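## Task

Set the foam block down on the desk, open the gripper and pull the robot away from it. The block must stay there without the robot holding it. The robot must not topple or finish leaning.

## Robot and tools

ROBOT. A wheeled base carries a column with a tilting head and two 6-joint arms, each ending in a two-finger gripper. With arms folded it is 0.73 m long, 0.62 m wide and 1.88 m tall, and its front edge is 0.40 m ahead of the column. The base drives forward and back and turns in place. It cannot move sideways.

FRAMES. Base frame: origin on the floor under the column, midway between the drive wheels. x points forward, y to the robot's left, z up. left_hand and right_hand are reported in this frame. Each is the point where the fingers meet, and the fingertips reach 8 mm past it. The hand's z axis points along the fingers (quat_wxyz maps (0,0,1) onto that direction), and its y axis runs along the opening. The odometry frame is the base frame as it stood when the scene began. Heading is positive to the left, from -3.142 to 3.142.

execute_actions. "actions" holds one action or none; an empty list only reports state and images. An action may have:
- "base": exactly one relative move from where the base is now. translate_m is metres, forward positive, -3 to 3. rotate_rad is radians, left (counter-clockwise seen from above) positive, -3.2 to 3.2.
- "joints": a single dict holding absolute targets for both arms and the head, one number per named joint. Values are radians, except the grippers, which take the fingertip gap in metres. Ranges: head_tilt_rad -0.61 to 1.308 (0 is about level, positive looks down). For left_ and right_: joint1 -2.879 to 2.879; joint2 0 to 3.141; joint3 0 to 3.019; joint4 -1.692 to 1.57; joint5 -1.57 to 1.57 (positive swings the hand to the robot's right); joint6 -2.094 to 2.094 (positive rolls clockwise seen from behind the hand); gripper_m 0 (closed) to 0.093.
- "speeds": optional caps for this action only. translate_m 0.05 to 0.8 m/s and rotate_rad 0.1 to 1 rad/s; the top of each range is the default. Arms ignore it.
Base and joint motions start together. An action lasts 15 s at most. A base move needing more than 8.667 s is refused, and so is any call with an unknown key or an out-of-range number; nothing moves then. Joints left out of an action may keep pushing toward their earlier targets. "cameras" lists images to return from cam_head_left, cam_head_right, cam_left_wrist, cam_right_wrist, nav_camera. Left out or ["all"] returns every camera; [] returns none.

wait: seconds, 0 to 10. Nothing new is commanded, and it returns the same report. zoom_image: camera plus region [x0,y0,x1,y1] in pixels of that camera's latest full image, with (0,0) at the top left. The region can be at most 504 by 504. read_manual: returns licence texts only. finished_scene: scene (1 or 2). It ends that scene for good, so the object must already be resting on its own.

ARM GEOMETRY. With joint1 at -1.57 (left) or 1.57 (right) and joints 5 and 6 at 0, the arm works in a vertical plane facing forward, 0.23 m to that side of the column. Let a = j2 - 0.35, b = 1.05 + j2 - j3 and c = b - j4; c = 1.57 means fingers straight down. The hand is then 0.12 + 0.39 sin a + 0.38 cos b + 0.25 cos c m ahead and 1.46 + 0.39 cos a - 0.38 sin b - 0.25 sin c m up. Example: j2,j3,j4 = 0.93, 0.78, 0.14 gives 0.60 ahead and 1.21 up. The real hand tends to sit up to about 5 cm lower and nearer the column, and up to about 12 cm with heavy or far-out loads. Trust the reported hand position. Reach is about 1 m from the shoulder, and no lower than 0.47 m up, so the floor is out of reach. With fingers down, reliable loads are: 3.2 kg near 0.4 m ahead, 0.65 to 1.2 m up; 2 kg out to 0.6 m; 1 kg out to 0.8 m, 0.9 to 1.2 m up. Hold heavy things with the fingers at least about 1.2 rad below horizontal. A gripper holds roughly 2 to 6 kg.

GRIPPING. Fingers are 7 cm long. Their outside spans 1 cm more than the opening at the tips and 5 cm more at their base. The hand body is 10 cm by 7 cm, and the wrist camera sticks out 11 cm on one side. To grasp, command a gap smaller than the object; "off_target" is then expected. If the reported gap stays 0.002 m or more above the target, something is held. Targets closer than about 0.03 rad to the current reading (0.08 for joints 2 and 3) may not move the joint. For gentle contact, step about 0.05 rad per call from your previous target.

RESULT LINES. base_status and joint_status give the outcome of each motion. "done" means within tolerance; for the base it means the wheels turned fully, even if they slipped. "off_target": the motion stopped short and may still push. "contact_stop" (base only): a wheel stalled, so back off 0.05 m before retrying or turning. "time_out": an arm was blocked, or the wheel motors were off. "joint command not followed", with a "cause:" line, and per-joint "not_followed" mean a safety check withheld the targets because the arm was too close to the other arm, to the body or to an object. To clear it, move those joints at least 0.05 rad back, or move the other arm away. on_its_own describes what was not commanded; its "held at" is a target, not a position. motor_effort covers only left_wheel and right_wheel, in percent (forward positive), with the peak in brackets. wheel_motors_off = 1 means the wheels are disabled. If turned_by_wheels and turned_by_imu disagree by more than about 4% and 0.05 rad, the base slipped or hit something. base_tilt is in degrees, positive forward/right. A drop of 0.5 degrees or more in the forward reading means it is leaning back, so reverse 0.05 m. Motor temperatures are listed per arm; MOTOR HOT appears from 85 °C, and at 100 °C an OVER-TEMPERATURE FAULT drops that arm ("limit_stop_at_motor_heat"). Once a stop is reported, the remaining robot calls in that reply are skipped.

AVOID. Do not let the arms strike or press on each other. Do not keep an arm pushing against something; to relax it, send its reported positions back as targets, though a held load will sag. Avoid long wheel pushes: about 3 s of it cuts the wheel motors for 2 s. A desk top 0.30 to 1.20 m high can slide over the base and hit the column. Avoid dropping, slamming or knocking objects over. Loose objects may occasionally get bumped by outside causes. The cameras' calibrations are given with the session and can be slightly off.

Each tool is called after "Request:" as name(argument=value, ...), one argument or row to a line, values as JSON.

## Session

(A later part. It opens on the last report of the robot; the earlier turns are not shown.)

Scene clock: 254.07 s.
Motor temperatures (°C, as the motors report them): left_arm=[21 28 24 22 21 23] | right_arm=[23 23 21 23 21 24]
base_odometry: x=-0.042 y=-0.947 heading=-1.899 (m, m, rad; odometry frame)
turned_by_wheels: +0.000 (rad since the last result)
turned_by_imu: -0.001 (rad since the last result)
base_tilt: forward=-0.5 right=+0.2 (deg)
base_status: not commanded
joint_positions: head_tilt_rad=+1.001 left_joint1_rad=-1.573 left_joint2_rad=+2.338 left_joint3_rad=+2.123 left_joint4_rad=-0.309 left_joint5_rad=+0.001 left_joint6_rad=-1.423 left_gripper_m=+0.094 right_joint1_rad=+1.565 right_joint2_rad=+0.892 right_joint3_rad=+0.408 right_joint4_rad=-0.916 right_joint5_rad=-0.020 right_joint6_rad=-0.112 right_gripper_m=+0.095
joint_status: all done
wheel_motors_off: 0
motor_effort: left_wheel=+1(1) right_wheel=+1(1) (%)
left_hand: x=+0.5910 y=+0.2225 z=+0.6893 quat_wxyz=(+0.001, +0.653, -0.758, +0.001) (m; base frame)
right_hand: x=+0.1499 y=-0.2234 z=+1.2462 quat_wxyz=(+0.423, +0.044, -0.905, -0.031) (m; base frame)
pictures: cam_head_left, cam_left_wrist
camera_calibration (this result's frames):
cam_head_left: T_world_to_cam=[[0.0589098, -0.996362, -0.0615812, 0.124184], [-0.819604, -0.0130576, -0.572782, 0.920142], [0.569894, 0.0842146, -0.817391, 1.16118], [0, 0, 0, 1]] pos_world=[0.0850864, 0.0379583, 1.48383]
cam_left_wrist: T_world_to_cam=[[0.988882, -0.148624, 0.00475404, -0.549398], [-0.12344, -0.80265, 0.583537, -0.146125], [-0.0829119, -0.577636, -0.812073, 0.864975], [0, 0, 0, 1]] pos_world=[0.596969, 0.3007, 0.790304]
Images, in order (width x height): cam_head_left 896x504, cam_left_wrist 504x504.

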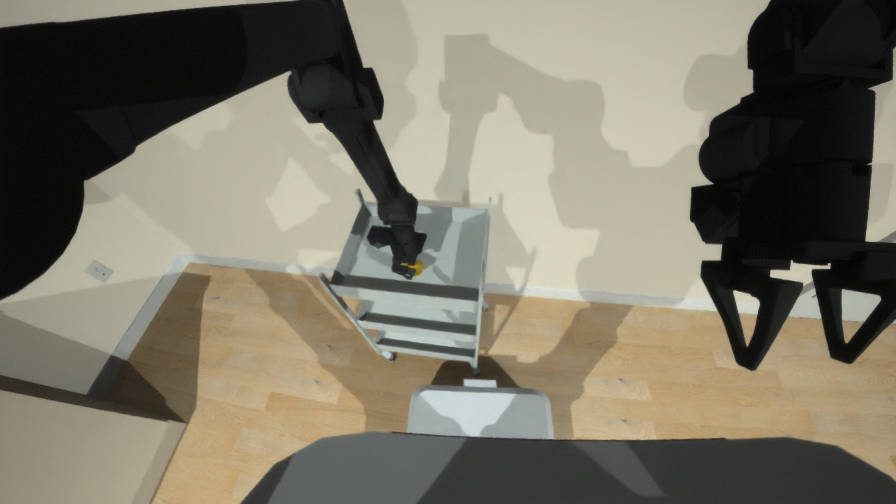

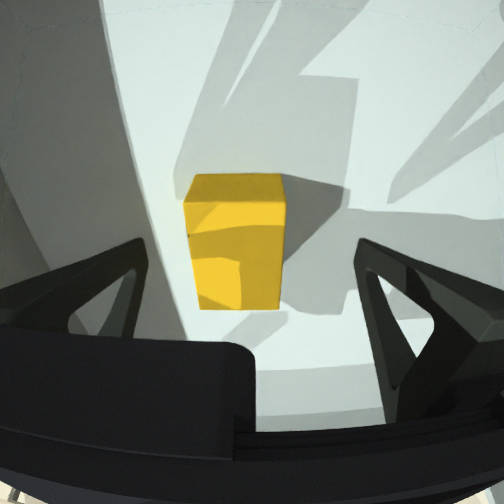

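Request:
execute_actions(
  actions=[
    {"joints": {"left_joint2_rad": 2.39, "left_joint3_rad": 2.168}},
  ],
  cameras=["cam_left_wrist"],
)

Scene clock: 262.77 s.
Motor temperatures (°C, as the motors report them): left_arm=[21 28 24 22 21 23] | right_arm=[23 23 21 23 21 24]
base_odometry: x=-0.042 y=-0.947 heading=-1.899 (m, m, rad; odometry frame)
turned_by_wheels: +0.000 (rad since the last result)
turned_by_imu: -0.001 (rad since the last result)
base_tilt: forward=-0.6 right=+0.0 (deg)
base_status: not commanded
joint_positions: head_tilt_rad=+1.001 left_joint1_rad=-1.573 left_joint2_rad=+2.377 left_joint3_rad=+2.153 left_joint4_rad=-0.308 left_joint5_rad=+0.001 left_joint6_rad=-1.424 left_gripper_m=+0.094 right_joint1_rad=+1.565 right_joint2_rad=+0.892 right_joint3_rad=+0.407 right_joint4_rad=-0.916 right_joint5_rad=-0.020 right_joint6_rad=-0.112 right_gripper_m=+0.095
joint_status: all done
wheel_motors_off: 0
motor_effort: left_wheel=+2(2) right_wheel=+2(3) (%)
left_hand: x=+0.5790 y=+0.2225 z=+0.6745 quat_wxyz=(+0.004, +0.653, -0.758, -0.002) (m; base frame)
right_hand: x=+0.1497 y=-0.2234 z=+1.2463 quat_wxyz=(+0.423, +0.044, -0.904, -0.031) (m; base frame)
pictures: cam_left_wrist
camera_calibration (this result's frames):
cam_left_wrist: T_world_to_cam=[[0.98894, -0.148262, -0.00392526, -0.531718], [-0.118021, -0.8027, 0.584588, -0.142793], [-0.0898232, -0.577659, -0.811321, 0.855419], [0, 0, 0, 1]] pos_world=[0.585821, 0.300687, 0.775408]
Images, in order (width x height): cam_left_wrist 504x504.

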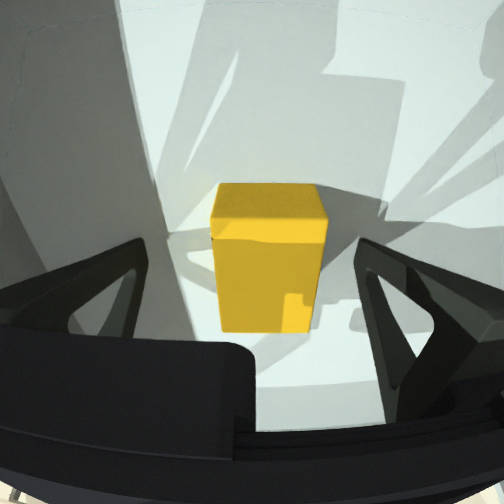

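Request:
execute_actions(
  actions=[
    {"joints": {"left_gripper_m": 0.02}},
  ],
  cameras=["cam_left_wrist"],
)

Scene clock: 269.10 s.
Motor temperatures (°C, as the motors report them): left_arm=[21 28 24 22 21 23] | right_arm=[23 23 21 23 21 24]
base_odometry: x=-0.042 y=-0.947 heading=-1.899 (m, m, rad; odometry frame)
turned_by_wheels: +0.000 (rad since the last result)
turned_by_imu: -0.001 (rad since the last result)
base_tilt: forward=-0.5 right=+0.2 (deg)
base_status: not commanded
joint_positions: head_tilt_rad=+1.001 left_joint1_rad=-1.573 left_joint2_rad=+2.377 left_joint3_rad=+2.153 left_joint4_rad=-0.308 left_joint5_rad=+0.001 left_joint6_rad=-1.424 left_gripper_m=+0.035 right_joint1_rad=+1.565 right_joint2_rad=+0.892 right_joint3_rad=+0.407 right_joint4_rad=-0.916 right_joint5_rad=-0.020 right_joint6_rad=-0.112 right_gripper_m=+0.095
joint_status: left_gripper_m off_target (ended at +0.035, target +0.020)
wheel_motors_off: 0
motor_effort: left_wheel=+0(0) right_wheel=+2(2) (%)
left_hand: x=+0.5790 y=+0.2225 z=+0.6745 quat_wxyz=(+0.004, +0.653, -0.758, -0.002) (m; base frame)
right_hand: x=+0.1497 y=-0.2234 z=+1.2463 quat_wxyz=(+0.423, +0.044, -0.904, -0.031) (m; base frame)
pictures: cam_left_wrist
camera_calibration (this result's frames):
cam_left_wrist: T_world_to_cam=[[0.98894, -0.148262, -0.00392526, -0.531718], [-0.118021, -0.8027, 0.584588, -0.142793], [-0.0898232, -0.577659, -0.811321, 0.855419], [0, 0, 0, 1]] pos_world=[0.585821, 0.300687, 0.775408]
Images, in order (width x height): cam_left_wrist 504x504.

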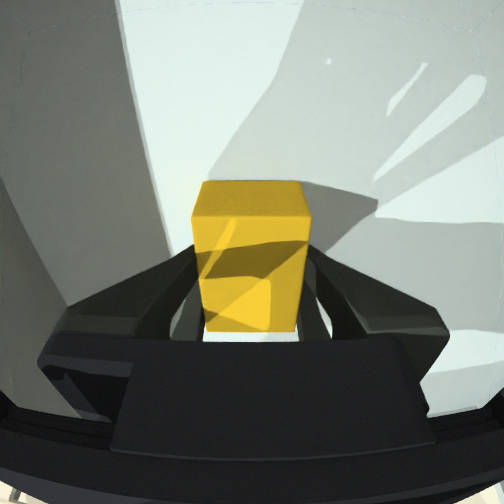

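Request:
execute_actions(
  actions=[
    {"joints": {"left_joint2_rad": 1.87, "left_joint3_rad": 1.665}},
  ],
  cameras=["cam_head_left", "cam_left_wrist"],
)

Scene clock: 305.27 s.
Motor temperatures (°C, as the motors report them): left_arm=[21 28 24 22 21 23] | right_arm=[23 23 21 23 21 24]
base_odometry: x=-0.042 y=-0.947 heading=-1.899 (m, m, rad; odometry frame)
turned_by_wheels: +0.000 (rad since the last result)
turned_by_imu: -0.001 (rad since the last result)
base_tilt: forward=-0.4 right=+0.1 (deg)
base_status: not commanded
joint_positions: head_tilt_rad=+1.001 left_joint1_rad=-1.573 left_joint2_rad=+1.867 left_joint3_rad=+1.672 left_joint4_rad=-0.310 left_joint5_rad=+0.001 left_joint6_rad=-1.424 left_gripper_m=+0.035 right_joint1_rad=+1.565 right_joint2_rad=+0.892 right_joint3_rad=+0.407 right_joint4_rad=-0.916 right_joint5_rad=-0.020 right_joint6_rad=-0.112 right_gripper_m=+0.095
joint_status: all done
wheel_motors_off: 0
motor_effort: left_wheel=+1(1) right_wheel=+3(2) (%)
left_hand: x=+0.6357 y=+0.2228 z=+0.8679 quat_wxyz=(-0.006, +0.653, -0.757, +0.007) (m; base frame)
right_hand: x=+0.1497 y=-0.2234 z=+1.2463 quat_wxyz=(+0.423, +0.044, -0.904, -0.031) (m; base frame)
pictures: cam_head_left, cam_left_wrist
camera_calibration (this result's frames):
cam_head_left: T_world_to_cam=[[0.0589098, -0.996362, -0.0615812, 0.124184], [-0.819604, -0.0130576, -0.572782, 0.920142], [0.569894, 0.0842146, -0.817391, 1.16118], [0, 0, 0, 1]] pos_world=[0.0850864, 0.0379583, 1.48383]
cam_left_wrist: T_world_to_cam=[[0.988691, -0.148215, 0.0228623, -0.610054], [-0.133771, -0.80269, 0.5812, -0.236005], [-0.067791, -0.577686, -0.813439, 1.00545], [0, 0, 0, 1]] pos_world=[0.639744, 0.300975, 0.968985]
Images, in order (width x height): cam_head_left 896x504, cam_left_wrist 504x504.

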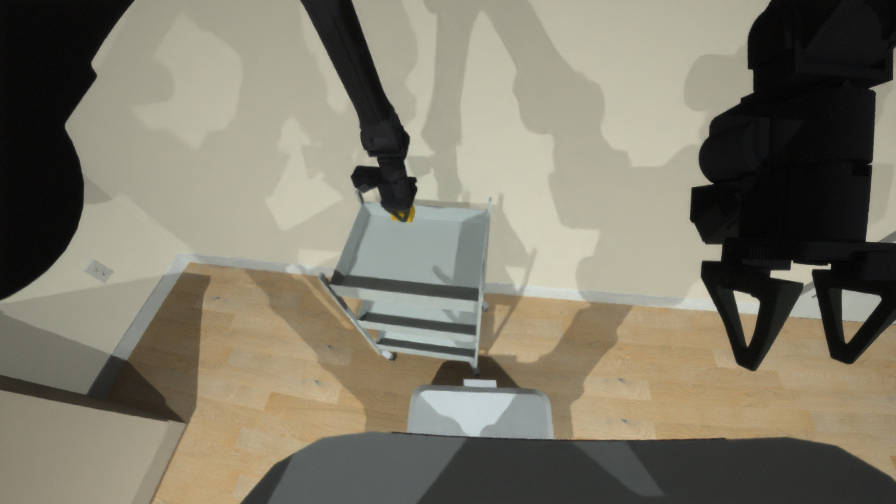

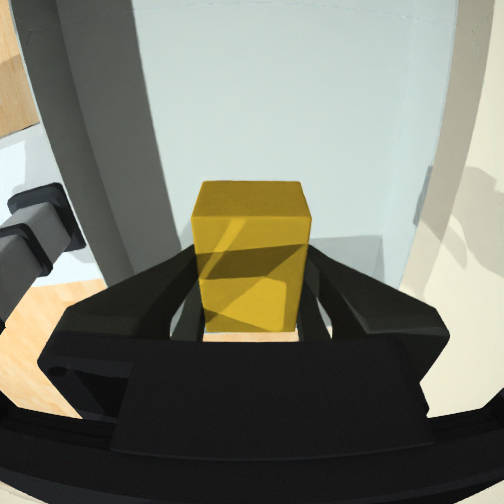

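Request:
execute_actions(
  actions=[
    {"base": {"translate_m": -0.14}, "joints": {"head_tilt_rad": 0.6}},
  ],
  cameras=[],
)

Request:
execute_actions(
  actions=[
    {"base": {"rotate_rad": -2.04}},
  ],
  cameras=["cam_head_left", "cam_head_right", "cam_left_wrist", "nav_camera"],
)

Scene clock: 309.37 s.
Motor temperatures (°C, as the motors report them): left_arm=[21 28 24 22 21 23] | right_arm=[23 23 21 23 21 24]
base_odometry: x=+0.003 y=-0.815 heading=-1.900 (m, m, rad; odometry frame)
turned_by_wheels: +0.000 (rad since the last result)
turned_by_imu: -0.001 (rad since the last result)
base_tilt: forward=-0.6 right=+0.2 (deg)
base_status: done
joint_positions: head_tilt_rad=+0.617 left_joint1_rad=-1.573 left_joint2_rad=+1.868 left_joint3_rad=+1.668 left_joint4_rad=-0.310 left_joint5_rad=+0.001 left_joint6_rad=-1.424 left_gripper_m=+0.035 right_joint1_rad=+1.565 right_joint2_rad=+0.892 right_joint3_rad=+0.405 right_joint4_rad=-0.916 right_joint5_rad=-0.020 right_joint6_rad=-0.112 right_gripper_m=+0.095
joint_status: all done
wheel_motors_off: 0
motor_effort: left_wheel=-2(31) right_wheel=+0(49) (%)
left_hand: x=+0.6334 y=+0.2228 z=+0.8673 quat_wxyz=(-0.005, +0.653, -0.757, +0.006) (m; base frame)
right_hand: x=+0.1482 y=-0.2234 z=+1.2467 quat_wxyz=(+0.424, +0.044, -0.904, -0.031) (m; base frame)
pictures: none
No camera images: the call's "cameras" was empty. Leave "cameras" out to get every camera's image.

Scene clock: 312.77 s.
Motor temperatures (°C, as the motors report them): left_arm=[21 28 24 22 21 23] | right_arm=[23 24 21 23 21 24]
base_odometry: x=+0.003 y=-0.814 heading=+2.344 (m, m, rad; odometry frame)
turned_by_wheels: -2.040 (rad since the last result)
turned_by_imu: -2.027 (rad since the last result)
base_tilt: forward=-0.4 right=+0.0 (deg)
base_status: done
joint_positions: head_tilt_rad=+0.617 left_joint1_rad=-1.571 left_joint2_rad=+1.868 left_joint3_rad=+1.668 left_joint4_rad=-0.310 left_joint5_rad=+0.001 left_joint6_rad=-1.424 left_gripper_m=+0.035 right_joint1_rad=+1.565 right_joint2_rad=+0.892 right_joint3_rad=+0.405 right_joint4_rad=-0.916 right_joint5_rad=-0.020 right_joint6_rad=-0.112 right_gripper_m=+0.095
joint_status: not commanded
wheel_motors_off: 0
motor_effort: left_wheel=+0(44) right_wheel=-2(31) (%)
left_hand: x=+0.6334 y=+0.2243 z=+0.8673 quat_wxyz=(-0.005, +0.653, -0.757, +0.005) (m; base frame)
right_hand: x=+0.1482 y=-0.2234 z=+1.2467 quat_wxyz=(+0.424, +0.044, -0.904, -0.031) (m; base frame)
pictures: cam_head_left, cam_head_right, cam_left_wrist, nav_camera
camera_calibration (this result's frames):
cam_head_left: T_world_to_cam=[[0.0776759, -0.996362, -0.035058, 0.0823996], [-0.545668, -0.0130576, -0.8379, 1.31473], [0.834394, 0.0842146, -0.544697, 0.728006], [0, 0, 0, 1]] pos_world=[0.10356, 0.0379583, 1.50104]
cam_head_right: T_world_to_cam=[[0.0893005, -0.995698, -0.0247297, -0.0227083], [-0.541611, -0.0277081, -0.840173, 1.3184], [0.835873, 0.0884217, -0.541755, 0.726087], [0, 0, 0, 1]] pos_world=[0.109169, -0.0502822, 1.50048]
cam_left_wrist: T_world_to_cam=[[0.988911, -0.14731, 0.0188458, -0.604392], [-0.130792, -0.803777, 0.580376, -0.235671], [-0.0703472, -0.576405, -0.81413, 1.00758], [0, 0, 0, 1]] pos_world=[0.637747, 0.302313, 0.968467]
Images, in order (width x height): cam_head_left 896x504, cam_head_right 896x504, cam_left_wrist 504x504, nav_camera 896x504.

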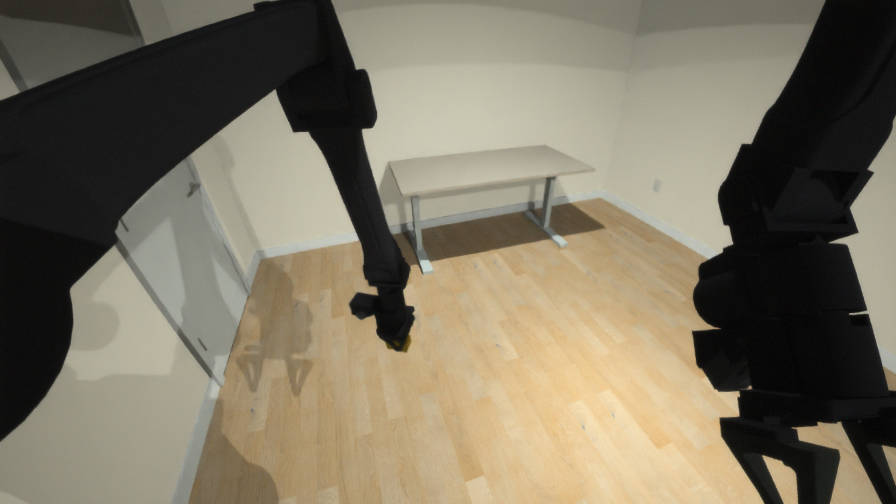

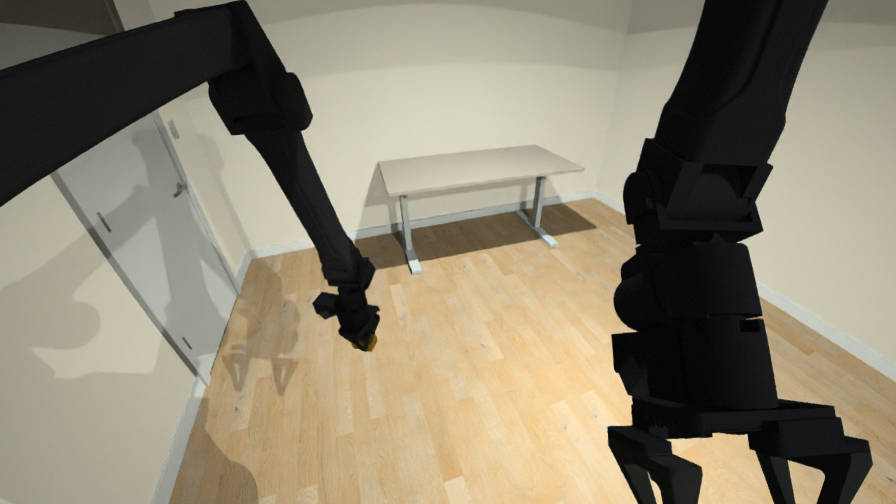

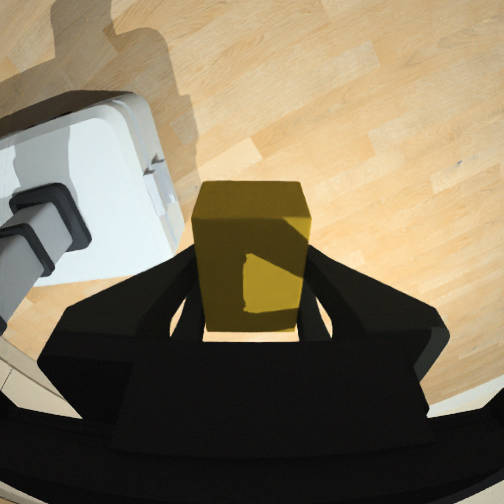

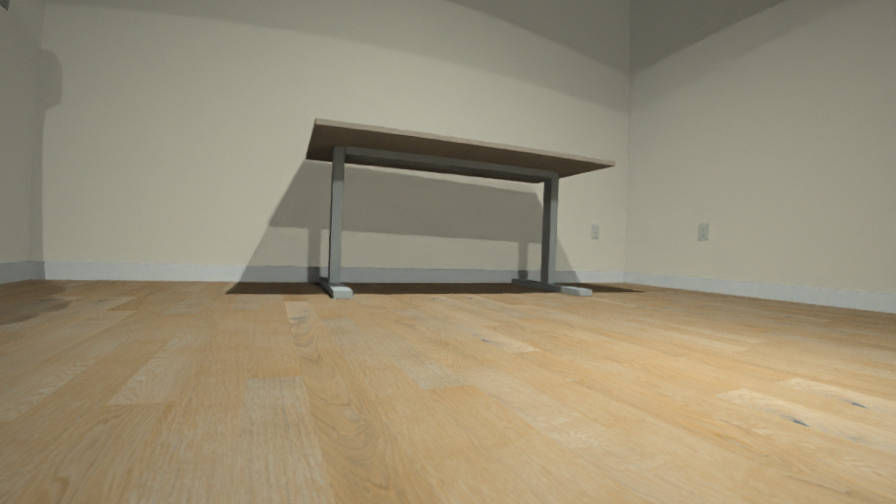

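Request:
zoom_image(
  camera="cam_head_left",
  region=[370, 130, 610, 290],
)

Request:
zoom_image(
  camera="cam_head_right",
  region=[360, 130, 600, 290],
)

Request:
zoom_image(
  camera="nav_camera",
  region=[290, 100, 630, 310],
)

Region (370, 130, 610, 290) of cam_head_left's 896x504 image, scaled by 2.100, with more detail than that image has.

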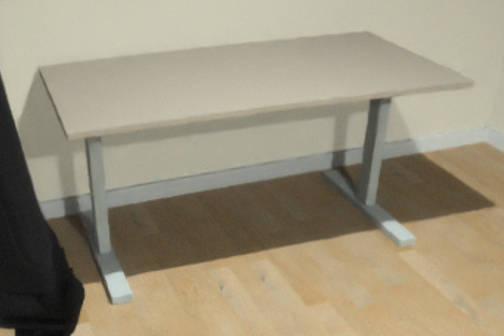

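Region (360, 130, 600, 290) of cam_head_right's 896x504 image, scaled by 2.100, with more detail than that image has.

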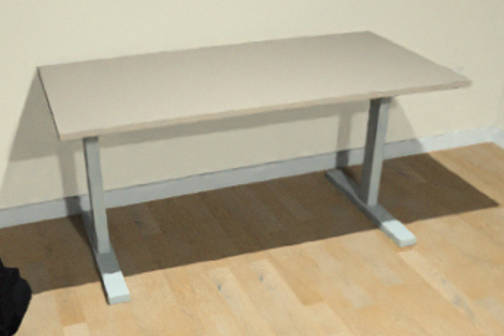

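Region (290, 100, 630, 310) of nav_camera's 896x504 image, scaled by 1.482, with more detail than that image has; it fills the top 311 rows of this view, and the rest is white.

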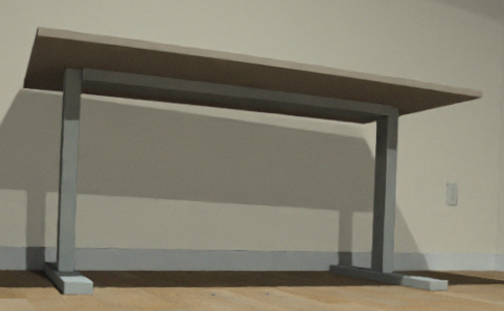

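Request:
execute_actions(
  actions=[
    {"base": {"translate_m": 1.69}, "joints": {"head_tilt_rad": 0.95, "left_joint2_rad": 2.085, "left_joint3_rad": 1.9}},
  ],
  cameras=["cam_head_left", "cam_head_right", "cam_left_wrist", "nav_camera"],
)

Scene clock: 343.77 s.
Motor temperatures (°C, as the motors report them): left_arm=[21 30 24 22 21 23] | right_arm=[23 24 21 23 21 24]
base_odometry: x=-1.177 y=+0.395 heading=+2.344 (m, m, rad; odometry frame)
turned_by_wheels: +0.000 (rad since the last result)
turned_by_imu: +0.000 (rad since the last result)
base_tilt: forward=-0.6 right=+0.2 (deg)
base_status: done
joint_positions: head_tilt_rad=+0.951 left_joint1_rad=-1.571 left_joint2_rad=+2.091 left_joint3_rad=+1.884 left_joint4_rad=-0.311 left_joint5_rad=+0.001 left_joint6_rad=-1.424 left_gripper_m=+0.035 right_joint1_rad=+1.565 right_joint2_rad=+0.892 right_joint3_rad=+0.407 right_joint4_rad=-0.916 right_joint5_rad=-0.020 right_joint6_rad=-0.112 right_gripper_m=+0.095
joint_status: all done
wheel_motors_off: 0
motor_effort: left_wheel=+0(53) right_wheel=+0(34) (%)
left_hand: x=+0.6231 y=+0.2243 z=+0.7808 quat_wxyz=(-0.002, +0.653, -0.757, +0.002) (m; base frame)
right_hand: x=+0.1493 y=-0.2234 z=+1.2464 quat_wxyz=(+0.424, +0.044, -0.904, -0.031) (m; base frame)
pictures: cam_head_left, cam_head_right, cam_left_wrist, nav_camera
camera_calibration (this result's frames):
cam_head_left: T_world_to_cam=[[0.0619008, -0.996362, -0.0585738, 0.119403], [-0.79009, -0.0130576, -0.612852, 0.980374], [0.609858, 0.0842146, -0.788024, 1.11396], [0, 0, 0, 1]] pos_world=[0.0878378, 0.0379583, 1.48564]
cam_head_right: T_world_to_cam=[[0.0762679, -0.995698, -0.0526245, 0.0209014], [-0.787001, -0.0277081, -0.616329, 0.985946], [0.612219, 0.0884217, -0.785729, 1.11299], [0, 0, 0, 1]] pos_world=[0.0929532, -0.0502822, 1.48327]
cam_left_wrist: T_world_to_cam=[[0.989038, -0.147311, 0.0101685, -0.585913], [-0.125696, -0.803777, 0.581501, -0.190898], [-0.0774881, -0.576405, -0.813482, 0.940406], [0, 0, 0, 1]] pos_world=[0.628365, 0.302303, 0.881969]
Images, in order (width x height): cam_head_left 896x504, cam_head_right 896x504, cam_left_wrist 504x504, nav_camera 896x504.

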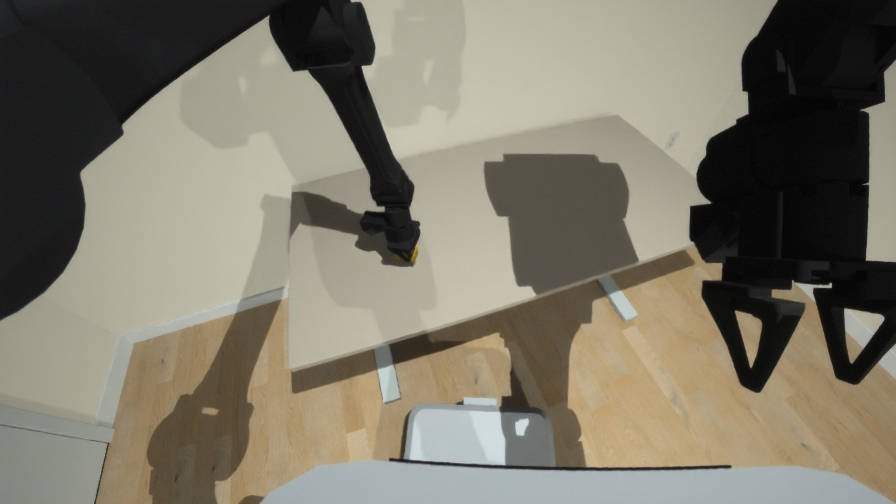

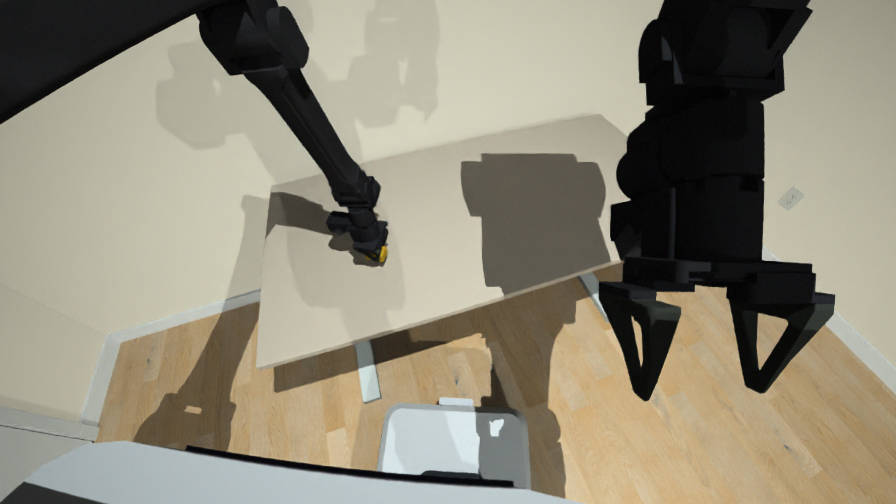

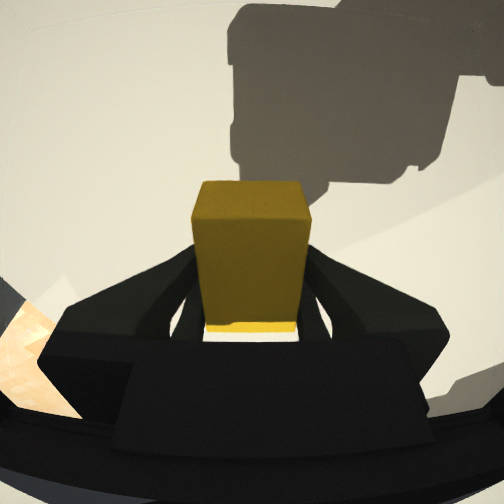

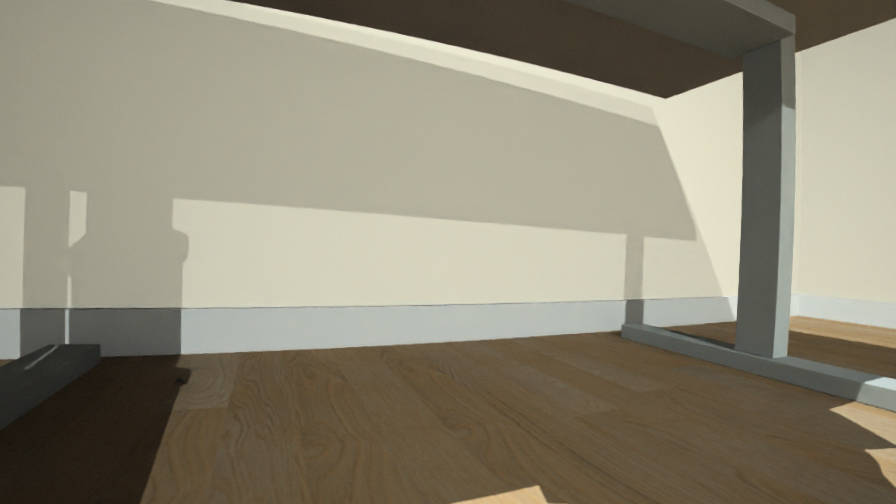

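Request:
zoom_image(
  camera="cam_head_left",
  region=[270, 170, 470, 410],
)

Request:
zoom_image(
  camera="cam_head_right",
  region=[240, 170, 440, 410],
)

Region (270, 170, 470, 410) of cam_head_left's 896x504 image, scaled by 2.100, with more detail than that image has.

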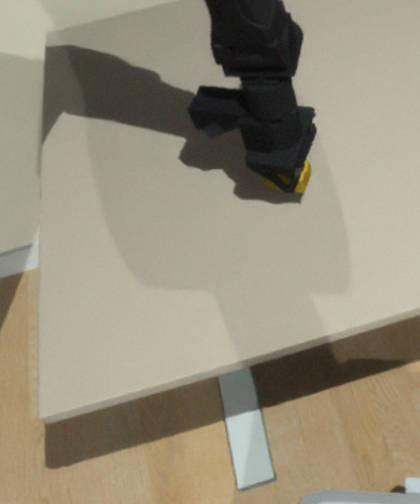

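Region (240, 170, 440, 410) of cam_head_right's 896x504 image, scaled by 2.100, with more detail than that image has.

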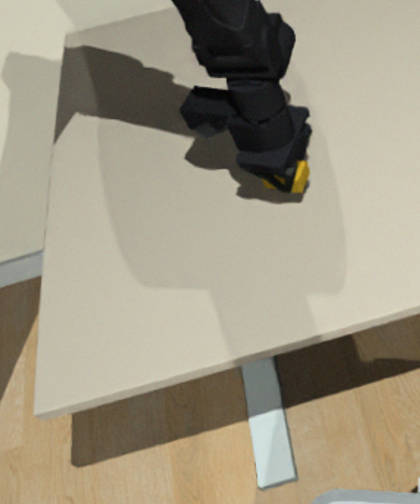

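Request:
zoom_image(
  camera="cam_left_wrist",
  region=[0, 260, 120, 430],
)

Request:
zoom_image(
  camera="cam_head_left",
  region=[360, 220, 460, 350],
)

Region (0, 260, 120, 430) of cam_left_wrist's 504x504 image, scaled by 2.965, with more detail than that image has; it fills the left 356 columns of this view, and the rest is white.

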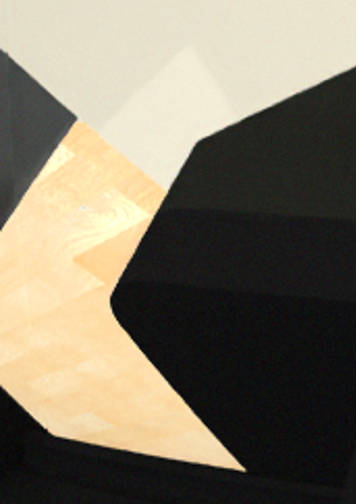

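Region (360, 220, 460, 350) of cam_head_left's 896x504 image, scaled by 3.877, with more detail than that image has; it fills the left 388 columns of this view, and the rest is white.

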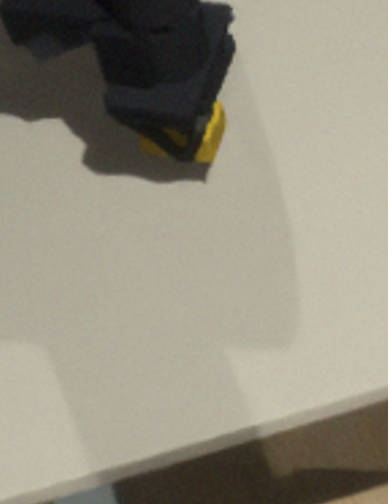

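Request:
execute_actions(
  actions=[
    {"joints": {"left_joint2_rad": 2.213, "left_joint3_rad": 2.028}},
  ],
  cameras=["cam_head_left", "cam_head_right", "cam_left_wrist"],
)

Scene clock: 368.30 s.
Motor temperatures (°C, as the motors report them): left_arm=[21 30 24 22 21 23] | right_arm=[23 24 21 23 21 24]
base_odometry: x=-1.177 y=+0.395 heading=+2.344 (m, m, rad; odometry frame)
turned_by_wheels: +0.000 (rad since the last result)
turned_by_imu: -0.001 (rad since the last result)
base_tilt: forward=-0.5 right=+0.2 (deg)
base_status: not commanded
joint_positions: head_tilt_rad=+0.951 left_joint1_rad=-1.571 left_joint2_rad=+2.215 left_joint3_rad=+2.014 left_joint4_rad=-0.311 left_joint5_rad=+0.001 left_joint6_rad=-1.424 left_gripper_m=+0.035 right_joint1_rad=+1.565 right_joint2_rad=+0.892 right_joint3_rad=+0.407 right_joint4_rad=-0.916 right_joint5_rad=-0.020 right_joint6_rad=-0.112 right_gripper_m=+0.095
joint_status: all done
wheel_motors_off: 0
motor_effort: left_wheel=-1(1) right_wheel=+0(1) (%)
left_hand: x=+0.6159 y=+0.2243 z=+0.7352 quat_wxyz=(-0.004, +0.653, -0.757, +0.004) (m; base frame)
right_hand: x=+0.1493 y=-0.2234 z=+1.2464 quat_wxyz=(+0.424, +0.044, -0.904, -0.031) (m; base frame)
pictures: cam_head_left, cam_head_right, cam_left_wrist
camera_calibration (this result's frames):
cam_head_left: T_world_to_cam=[[0.0619008, -0.996362, -0.0585738, 0.119403], [-0.79009, -0.0130576, -0.612852, 0.980375], [0.609858, 0.0842146, -0.788023, 1.11396], [0, 0, 0, 1]] pos_world=[0.0878379, 0.0379583, 1.48564]
cam_head_right: T_world_to_cam=[[0.0762679, -0.995698, -0.0526245, 0.0209014], [-0.787001, -0.0277081, -0.616329, 0.985946], [0.612219, 0.0884217, -0.785728, 1.11299], [0, 0, 0, 1]] pos_world=[0.0929532, -0.0502822, 1.48327]
cam_left_wrist: T_world_to_cam=[[0.988951, -0.14731, 0.0165823, -0.582991], [-0.129464, -0.803777, 0.580674, -0.162387], [-0.0722106, -0.576405, -0.813967, 0.899891], [0, 0, 0, 1]] pos_world=[0.620508, 0.302298, 0.836443]
Images, in order (width x height): cam_head_left 896x504, cam_head_right 896x504, cam_left_wrist 504x504.

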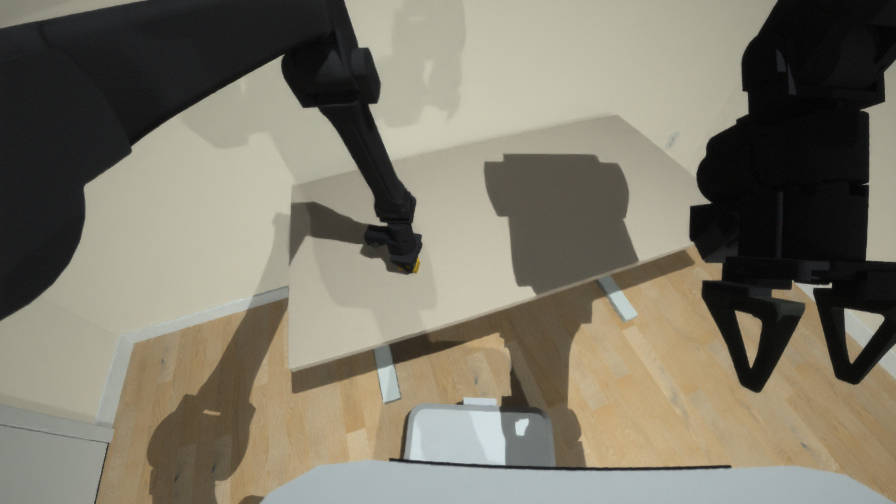

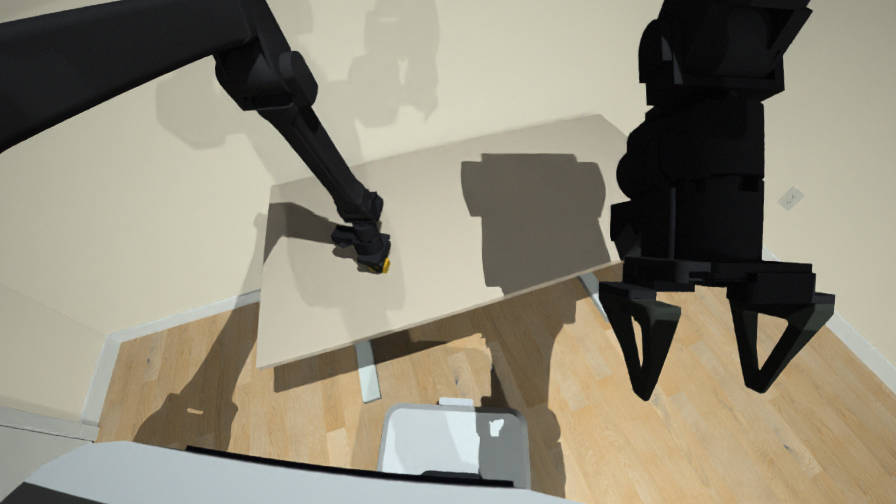

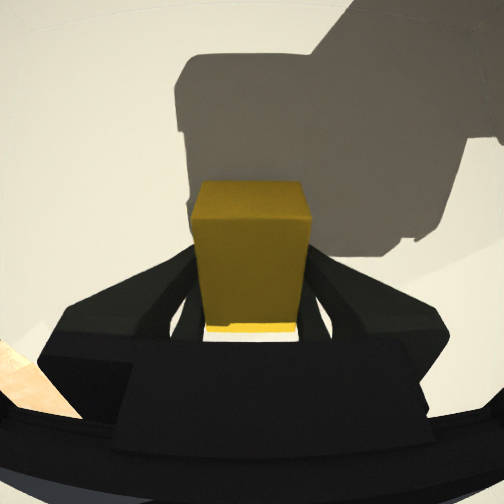

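Request:
zoom_image(
  camera="cam_head_left",
  region=[375, 235, 445, 295],
)

Request:
zoom_image(
  camera="cam_head_right",
  region=[345, 235, 415, 295],
)

Request:
zoom_image(
  camera="cam_left_wrist",
  region=[0, 300, 120, 430],
)

Request:
zoom_image(
  camera="cam_left_wrist",
  region=[160, 150, 350, 350],
)

Region (375, 235, 445, 295) of cam_head_left's 896x504 image, scaled by 7.200, with more detail than that image has; it fills the top 432 rows of this view, and the rest is white.

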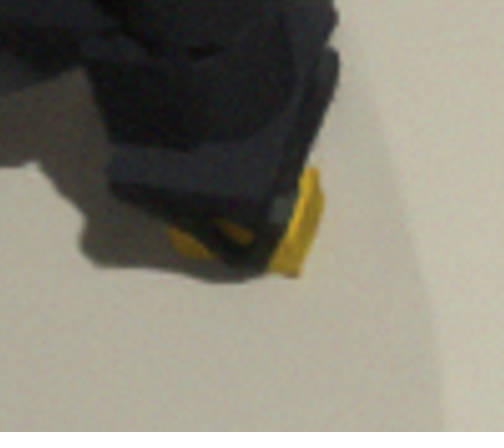

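Region (345, 235, 415, 295) of cam_head_right's 896x504 image, scaled by 7.200, with more detail than that image has; it fills the top 432 rows of this view, and the rest is white.

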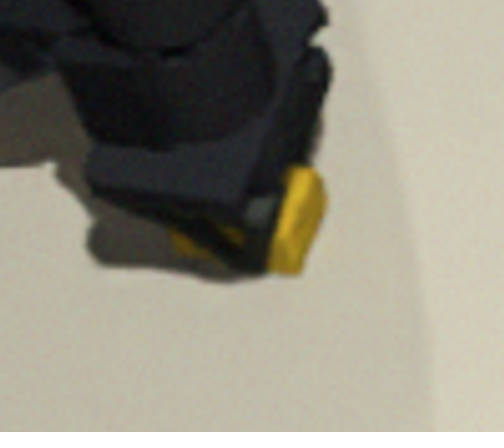

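Region (0, 300, 120, 430) of cam_left_wrist's 504x504 image, scaled by 3.877, with more detail than that image has; it fills the left 465 columns of this view, and the rest is white.

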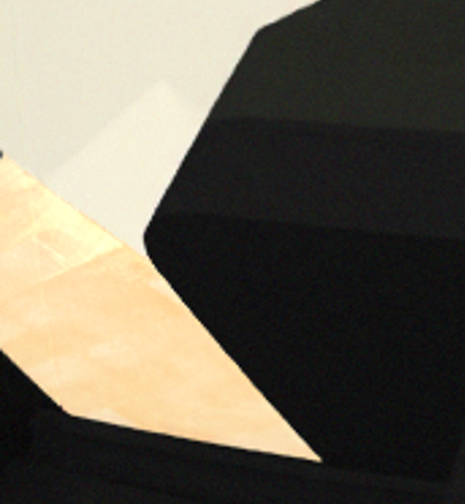

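Region (160, 150, 350, 350) of cam_left_wrist's 504x504 image, scaled by 2.520, with more detail than that image has; it fills the left 479 columns of this view, and the rest is white.

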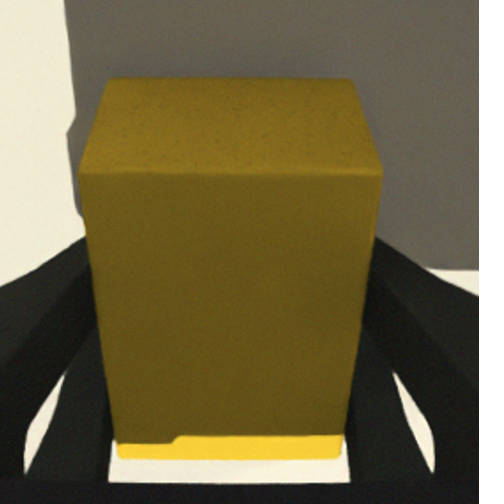

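Request:
execute_actions(
  actions=[
    {"joints": {"left_joint2_rad": 2.25, "left_joint3_rad": 2.058}},
  ],
  cameras=["cam_head_left", "cam_left_wrist"],
)

Scene clock: 379.23 s.
Motor temperatures (°C, as the motors report them): left_arm=[21 30 25 22 21 23] | right_arm=[23 24 21 23 21 24]
base_odometry: x=-1.177 y=+0.395 heading=+2.344 (m, m, rad; odometry frame)
turned_by_wheels: +0.000 (rad since the last result)
turned_by_imu: -0.001 (rad since the last result)
base_tilt: forward=-0.5 right=+0.2 (deg)
base_status: not commanded
joint_positions: head_tilt_rad=+0.951 left_joint1_rad=-1.571 left_joint2_rad=+2.227 left_joint3_rad=+2.035 left_joint4_rad=-0.311 left_joint5_rad=+0.001 left_joint6_rad=-1.424 left_gripper_m=+0.035 right_joint1_rad=+1.565 right_joint2_rad=+0.892 right_joint3_rad=+0.407 right_joint4_rad=-0.916 right_joint5_rad=-0.020 right_joint6_rad=-0.112 right_gripper_m=+0.095
joint_status: all done
wheel_motors_off: 0
motor_effort: left_wheel=+0(0) right_wheel=+0(0) (%)
left_hand: x=+0.6193 y=+0.2243 z=+0.7316 quat_wxyz=(-0.007, +0.653, -0.757, +0.007) (m; base frame)
right_hand: x=+0.1493 y=-0.2234 z=+1.2464 quat_wxyz=(+0.424, +0.044, -0.904, -0.031) (m; base frame)
pictures: cam_head_left, cam_left_wrist
camera_calibration (this result's frames):
cam_head_left: T_world_to_cam=[[0.0619008, -0.996362, -0.0585738, 0.119403], [-0.79009, -0.0130576, -0.612852, 0.980375], [0.609858, 0.0842146, -0.788023, 1.11396], [0, 0, 0, 1]] pos_world=[0.0878379, 0.0379583, 1.48564]
cam_left_wrist: T_world_to_cam=[[0.988787, -0.147309, 0.0245042, -0.592004], [-0.13411, -0.803776, 0.579619, -0.156201], [-0.0656871, -0.576406, -0.814519, 0.893565], [0, 0, 0, 1]] pos_world=[0.623113, 0.302298, 0.83287]
Images, in order (width x height): cam_head_left 896x504, cam_left_wrist 504x504.

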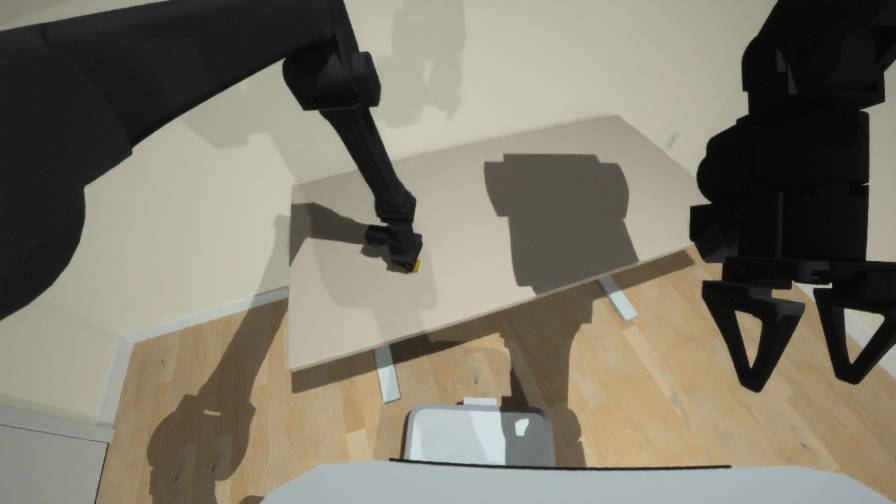

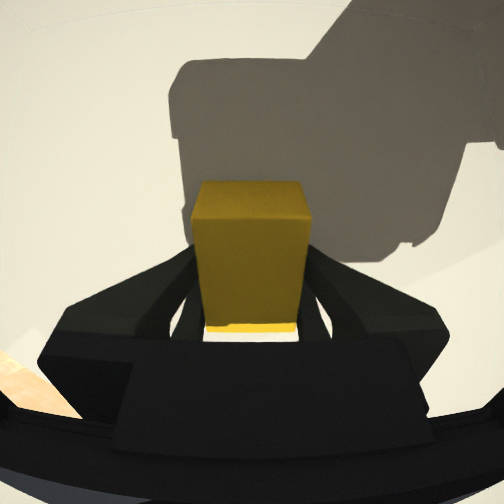

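Request:
execute_actions(
  actions=[
    {"joints": {"left_gripper_m": 0.093}},
  ],
  cameras=["cam_left_wrist"],
)

Scene clock: 384.87 s.
Motor temperatures (°C, as the motors report them): left_arm=[21 30 25 22 21 23] | right_arm=[23 24 21 23 21 24]
base_odometry: x=-1.177 y=+0.395 heading=+2.344 (m, m, rad; odometry frame)
turned_by_wheels: +0.000 (rad since the last result)
turned_by_imu: -0.001 (rad since the last result)
base_tilt: forward=-0.4 right=+0.1 (deg)
base_status: not commanded
joint_positions: head_tilt_rad=+0.951 left_joint1_rad=-1.571 left_joint2_rad=+2.227 left_joint3_rad=+2.041 left_joint4_rad=-0.311 left_joint5_rad=+0.001 left_joint6_rad=-1.424 left_gripper_m=+0.093 right_joint1_rad=+1.565 right_joint2_rad=+0.892 right_joint3_rad=+0.407 right_joint4_rad=-0.916 right_joint5_rad=-0.020 right_joint6_rad=-0.112 right_gripper_m=+0.095
joint_status: all done
wheel_motors_off: 0
motor_effort: left_wheel=-1(0) right_wheel=+0(0) (%)
left_hand: x=+0.6230 y=+0.2243 z=+0.7324 quat_wxyz=(-0.010, +0.653, -0.757, +0.009) (m; base frame)
right_hand: x=+0.1493 y=-0.2234 z=+1.2464 quat_wxyz=(+0.424, +0.044, -0.904, -0.031) (m; base frame)
pictures: cam_left_wrist
camera_calibration (this result's frames):
cam_left_wrist: T_world_to_cam=[[0.988619, -0.147308, 0.030539, -0.600001], [-0.137645, -0.803776, 0.57879, -0.153358], [-0.060714, -0.576406, -0.814905, 0.891643], [0, 0, 0, 1]] pos_world=[0.626198, 0.302298, 0.833689]
Images, in order (width x height): cam_left_wrist 504x504.

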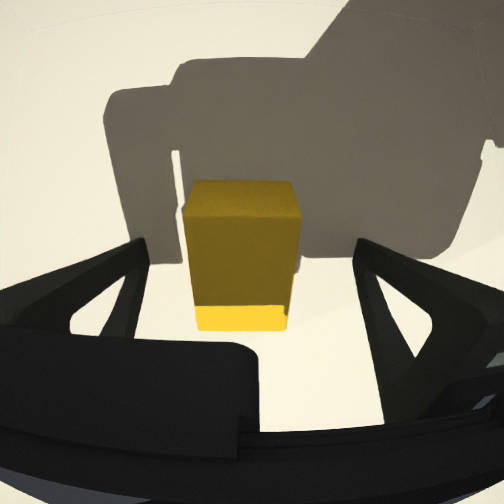

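Request:
execute_actions(
  actions=[
    {"joints": {"left_joint2_rad": 1.97, "left_joint3_rad": 1.79}},
  ],
  cameras=["cam_left_wrist"],
)

Scene clock: 396.27 s.
Motor temperatures (°C, as the motors report them): left_arm=[21 30 25 22 21 23] | right_arm=[23 24 21 23 21 24]
base_odometry: x=-1.177 y=+0.395 heading=+2.344 (m, m, rad; odometry frame)
turned_by_wheels: +0.000 (rad since the last result)
turned_by_imu: -0.001 (rad since the last result)
base_tilt: forward=-0.6 right=+0.1 (deg)
base_status: not commanded
joint_positions: head_tilt_rad=+0.951 left_joint1_rad=-1.571 left_joint2_rad=+1.957 left_joint3_rad=+1.799 left_joint4_rad=-0.311 left_joint5_rad=+0.001 left_joint6_rad=-1.424 left_gripper_m=+0.093 right_joint1_rad=+1.565 right_joint2_rad=+0.892 right_joint3_rad=+0.407 right_joint4_rad=-0.916 right_joint5_rad=-0.020 right_joint6_rad=-0.112 right_gripper_m=+0.095
joint_status: all done
wheel_motors_off: 0
motor_effort: left_wheel=+0(0) right_wheel=+0(0) (%)
left_hand: x=+0.6583 y=+0.2243 z=+0.8385 quat_wxyz=(-0.020, +0.653, -0.757, +0.018) (m; base frame)
right_hand: x=+0.1493 y=-0.2234 z=+1.2464 quat_wxyz=(+0.424, +0.044, -0.904, -0.031) (m; base frame)
pictures: cam_left_wrist
camera_calibration (this result's frames):
cam_left_wrist: T_world_to_cam=[[0.98742, -0.146927, 0.058434, -0.66081], [-0.153618, -0.803822, 0.574692, -0.19591], [-0.0374676, -0.576439, -0.816281, 0.966067], [0, 0, 0, 1]] pos_world=[0.658598, 0.302311, 0.939783]
Images, in order (width x height): cam_left_wrist 504x504.

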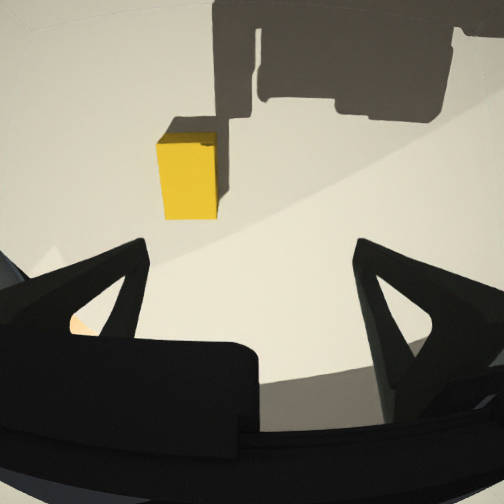

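Request:
execute_actions(
  actions=[
    {"base": {"translate_m": -0.45}, "joints": {"left_joint2_rad": 1.55, "left_joint3_rad": 1.3}},
  ],
  cameras=["cam_head_left", "cam_left_wrist"],
)

Scene clock: 399.90 s.
Motor temperatures (°C, as the motors report them): left_arm=[21 30 25 22 21 23] | right_arm=[23 24 21 23 21 24]
base_odometry: x=-0.863 y=+0.073 heading=+2.344 (m, m, rad; odometry frame)
turned_by_wheels: +0.000 (rad since the last result)
turned_by_imu: -0.001 (rad since the last result)
base_tilt: forward=-0.6 right=+0.3 (deg)
base_status: done
joint_positions: head_tilt_rad=+0.952 left_joint1_rad=-1.571 left_joint2_rad=+1.547 left_joint3_rad=+1.302 left_joint4_rad=-0.311 left_joint5_rad=+0.001 left_joint6_rad=-1.424 left_gripper_m=+0.093 right_joint1_rad=+1.565 right_joint2_rad=+0.891 right_joint3_rad=+0.405 right_joint4_rad=-0.916 right_joint5_rad=-0.020 right_joint6_rad=-0.112 right_gripper_m=+0.095
joint_status: all done
wheel_motors_off: 0
motor_effort: left_wheel=-1(42) right_wheel=-1(30) (%)
left_hand: x=+0.5795 y=+0.2243 z=+0.9824 quat_wxyz=(+0.013, +0.653, -0.757, -0.010) (m; base frame)
right_hand: x=+0.1486 y=-0.2234 z=+1.2467 quat_wxyz=(+0.424, +0.044, -0.904, -0.031) (m; base frame)
pictures: cam_head_left, cam_left_wrist
camera_calibration (this result's frames):
cam_head_left: T_world_to_cam=[[0.0618605, -0.996362, -0.0586164, 0.11947], [-0.790511, -0.0130576, -0.612308, 0.979558], [0.609315, 0.0842146, -0.788443, 1.11463], [0, 0, 0, 1]] pos_world=[0.0878004, 0.0379583, 1.48562]
cam_left_wrist: T_world_to_cam=[[0.988751, -0.146938, -0.0279389, -0.507292], [-0.1029, -0.803825, 0.585899, -0.331111], [-0.108549, -0.576433, -0.809902, 1.11553], [0, 0, 0, 1]] pos_world=[0.588604, 0.302333, 1.08329]
Images, in order (width x height): cam_head_left 896x504, cam_left_wrist 504x504.

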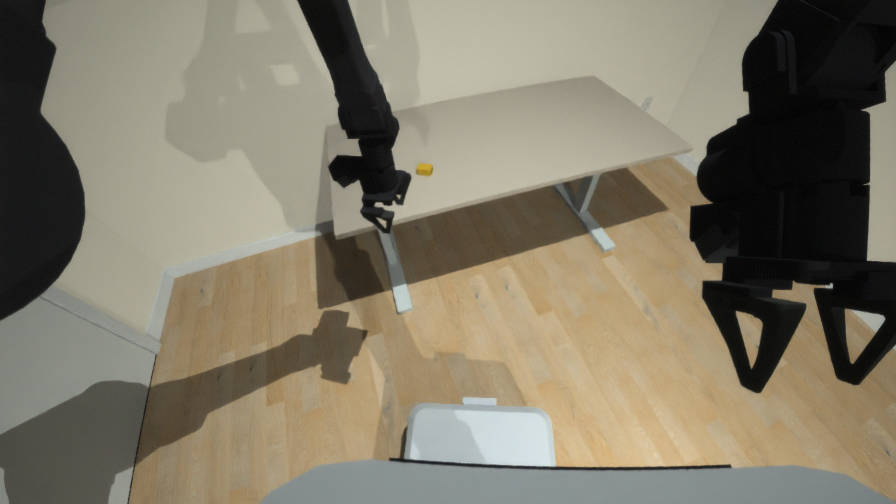

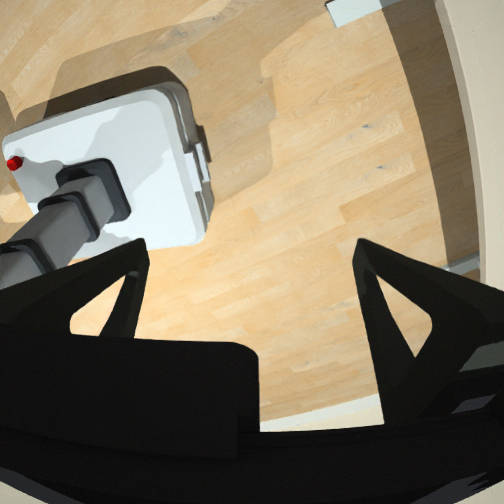

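The block is resting on the desk and the robot is clear of it. Finishing scene 1.

Request:
finished_scene(
  scene=1,
)

The scene is finished: the task was done.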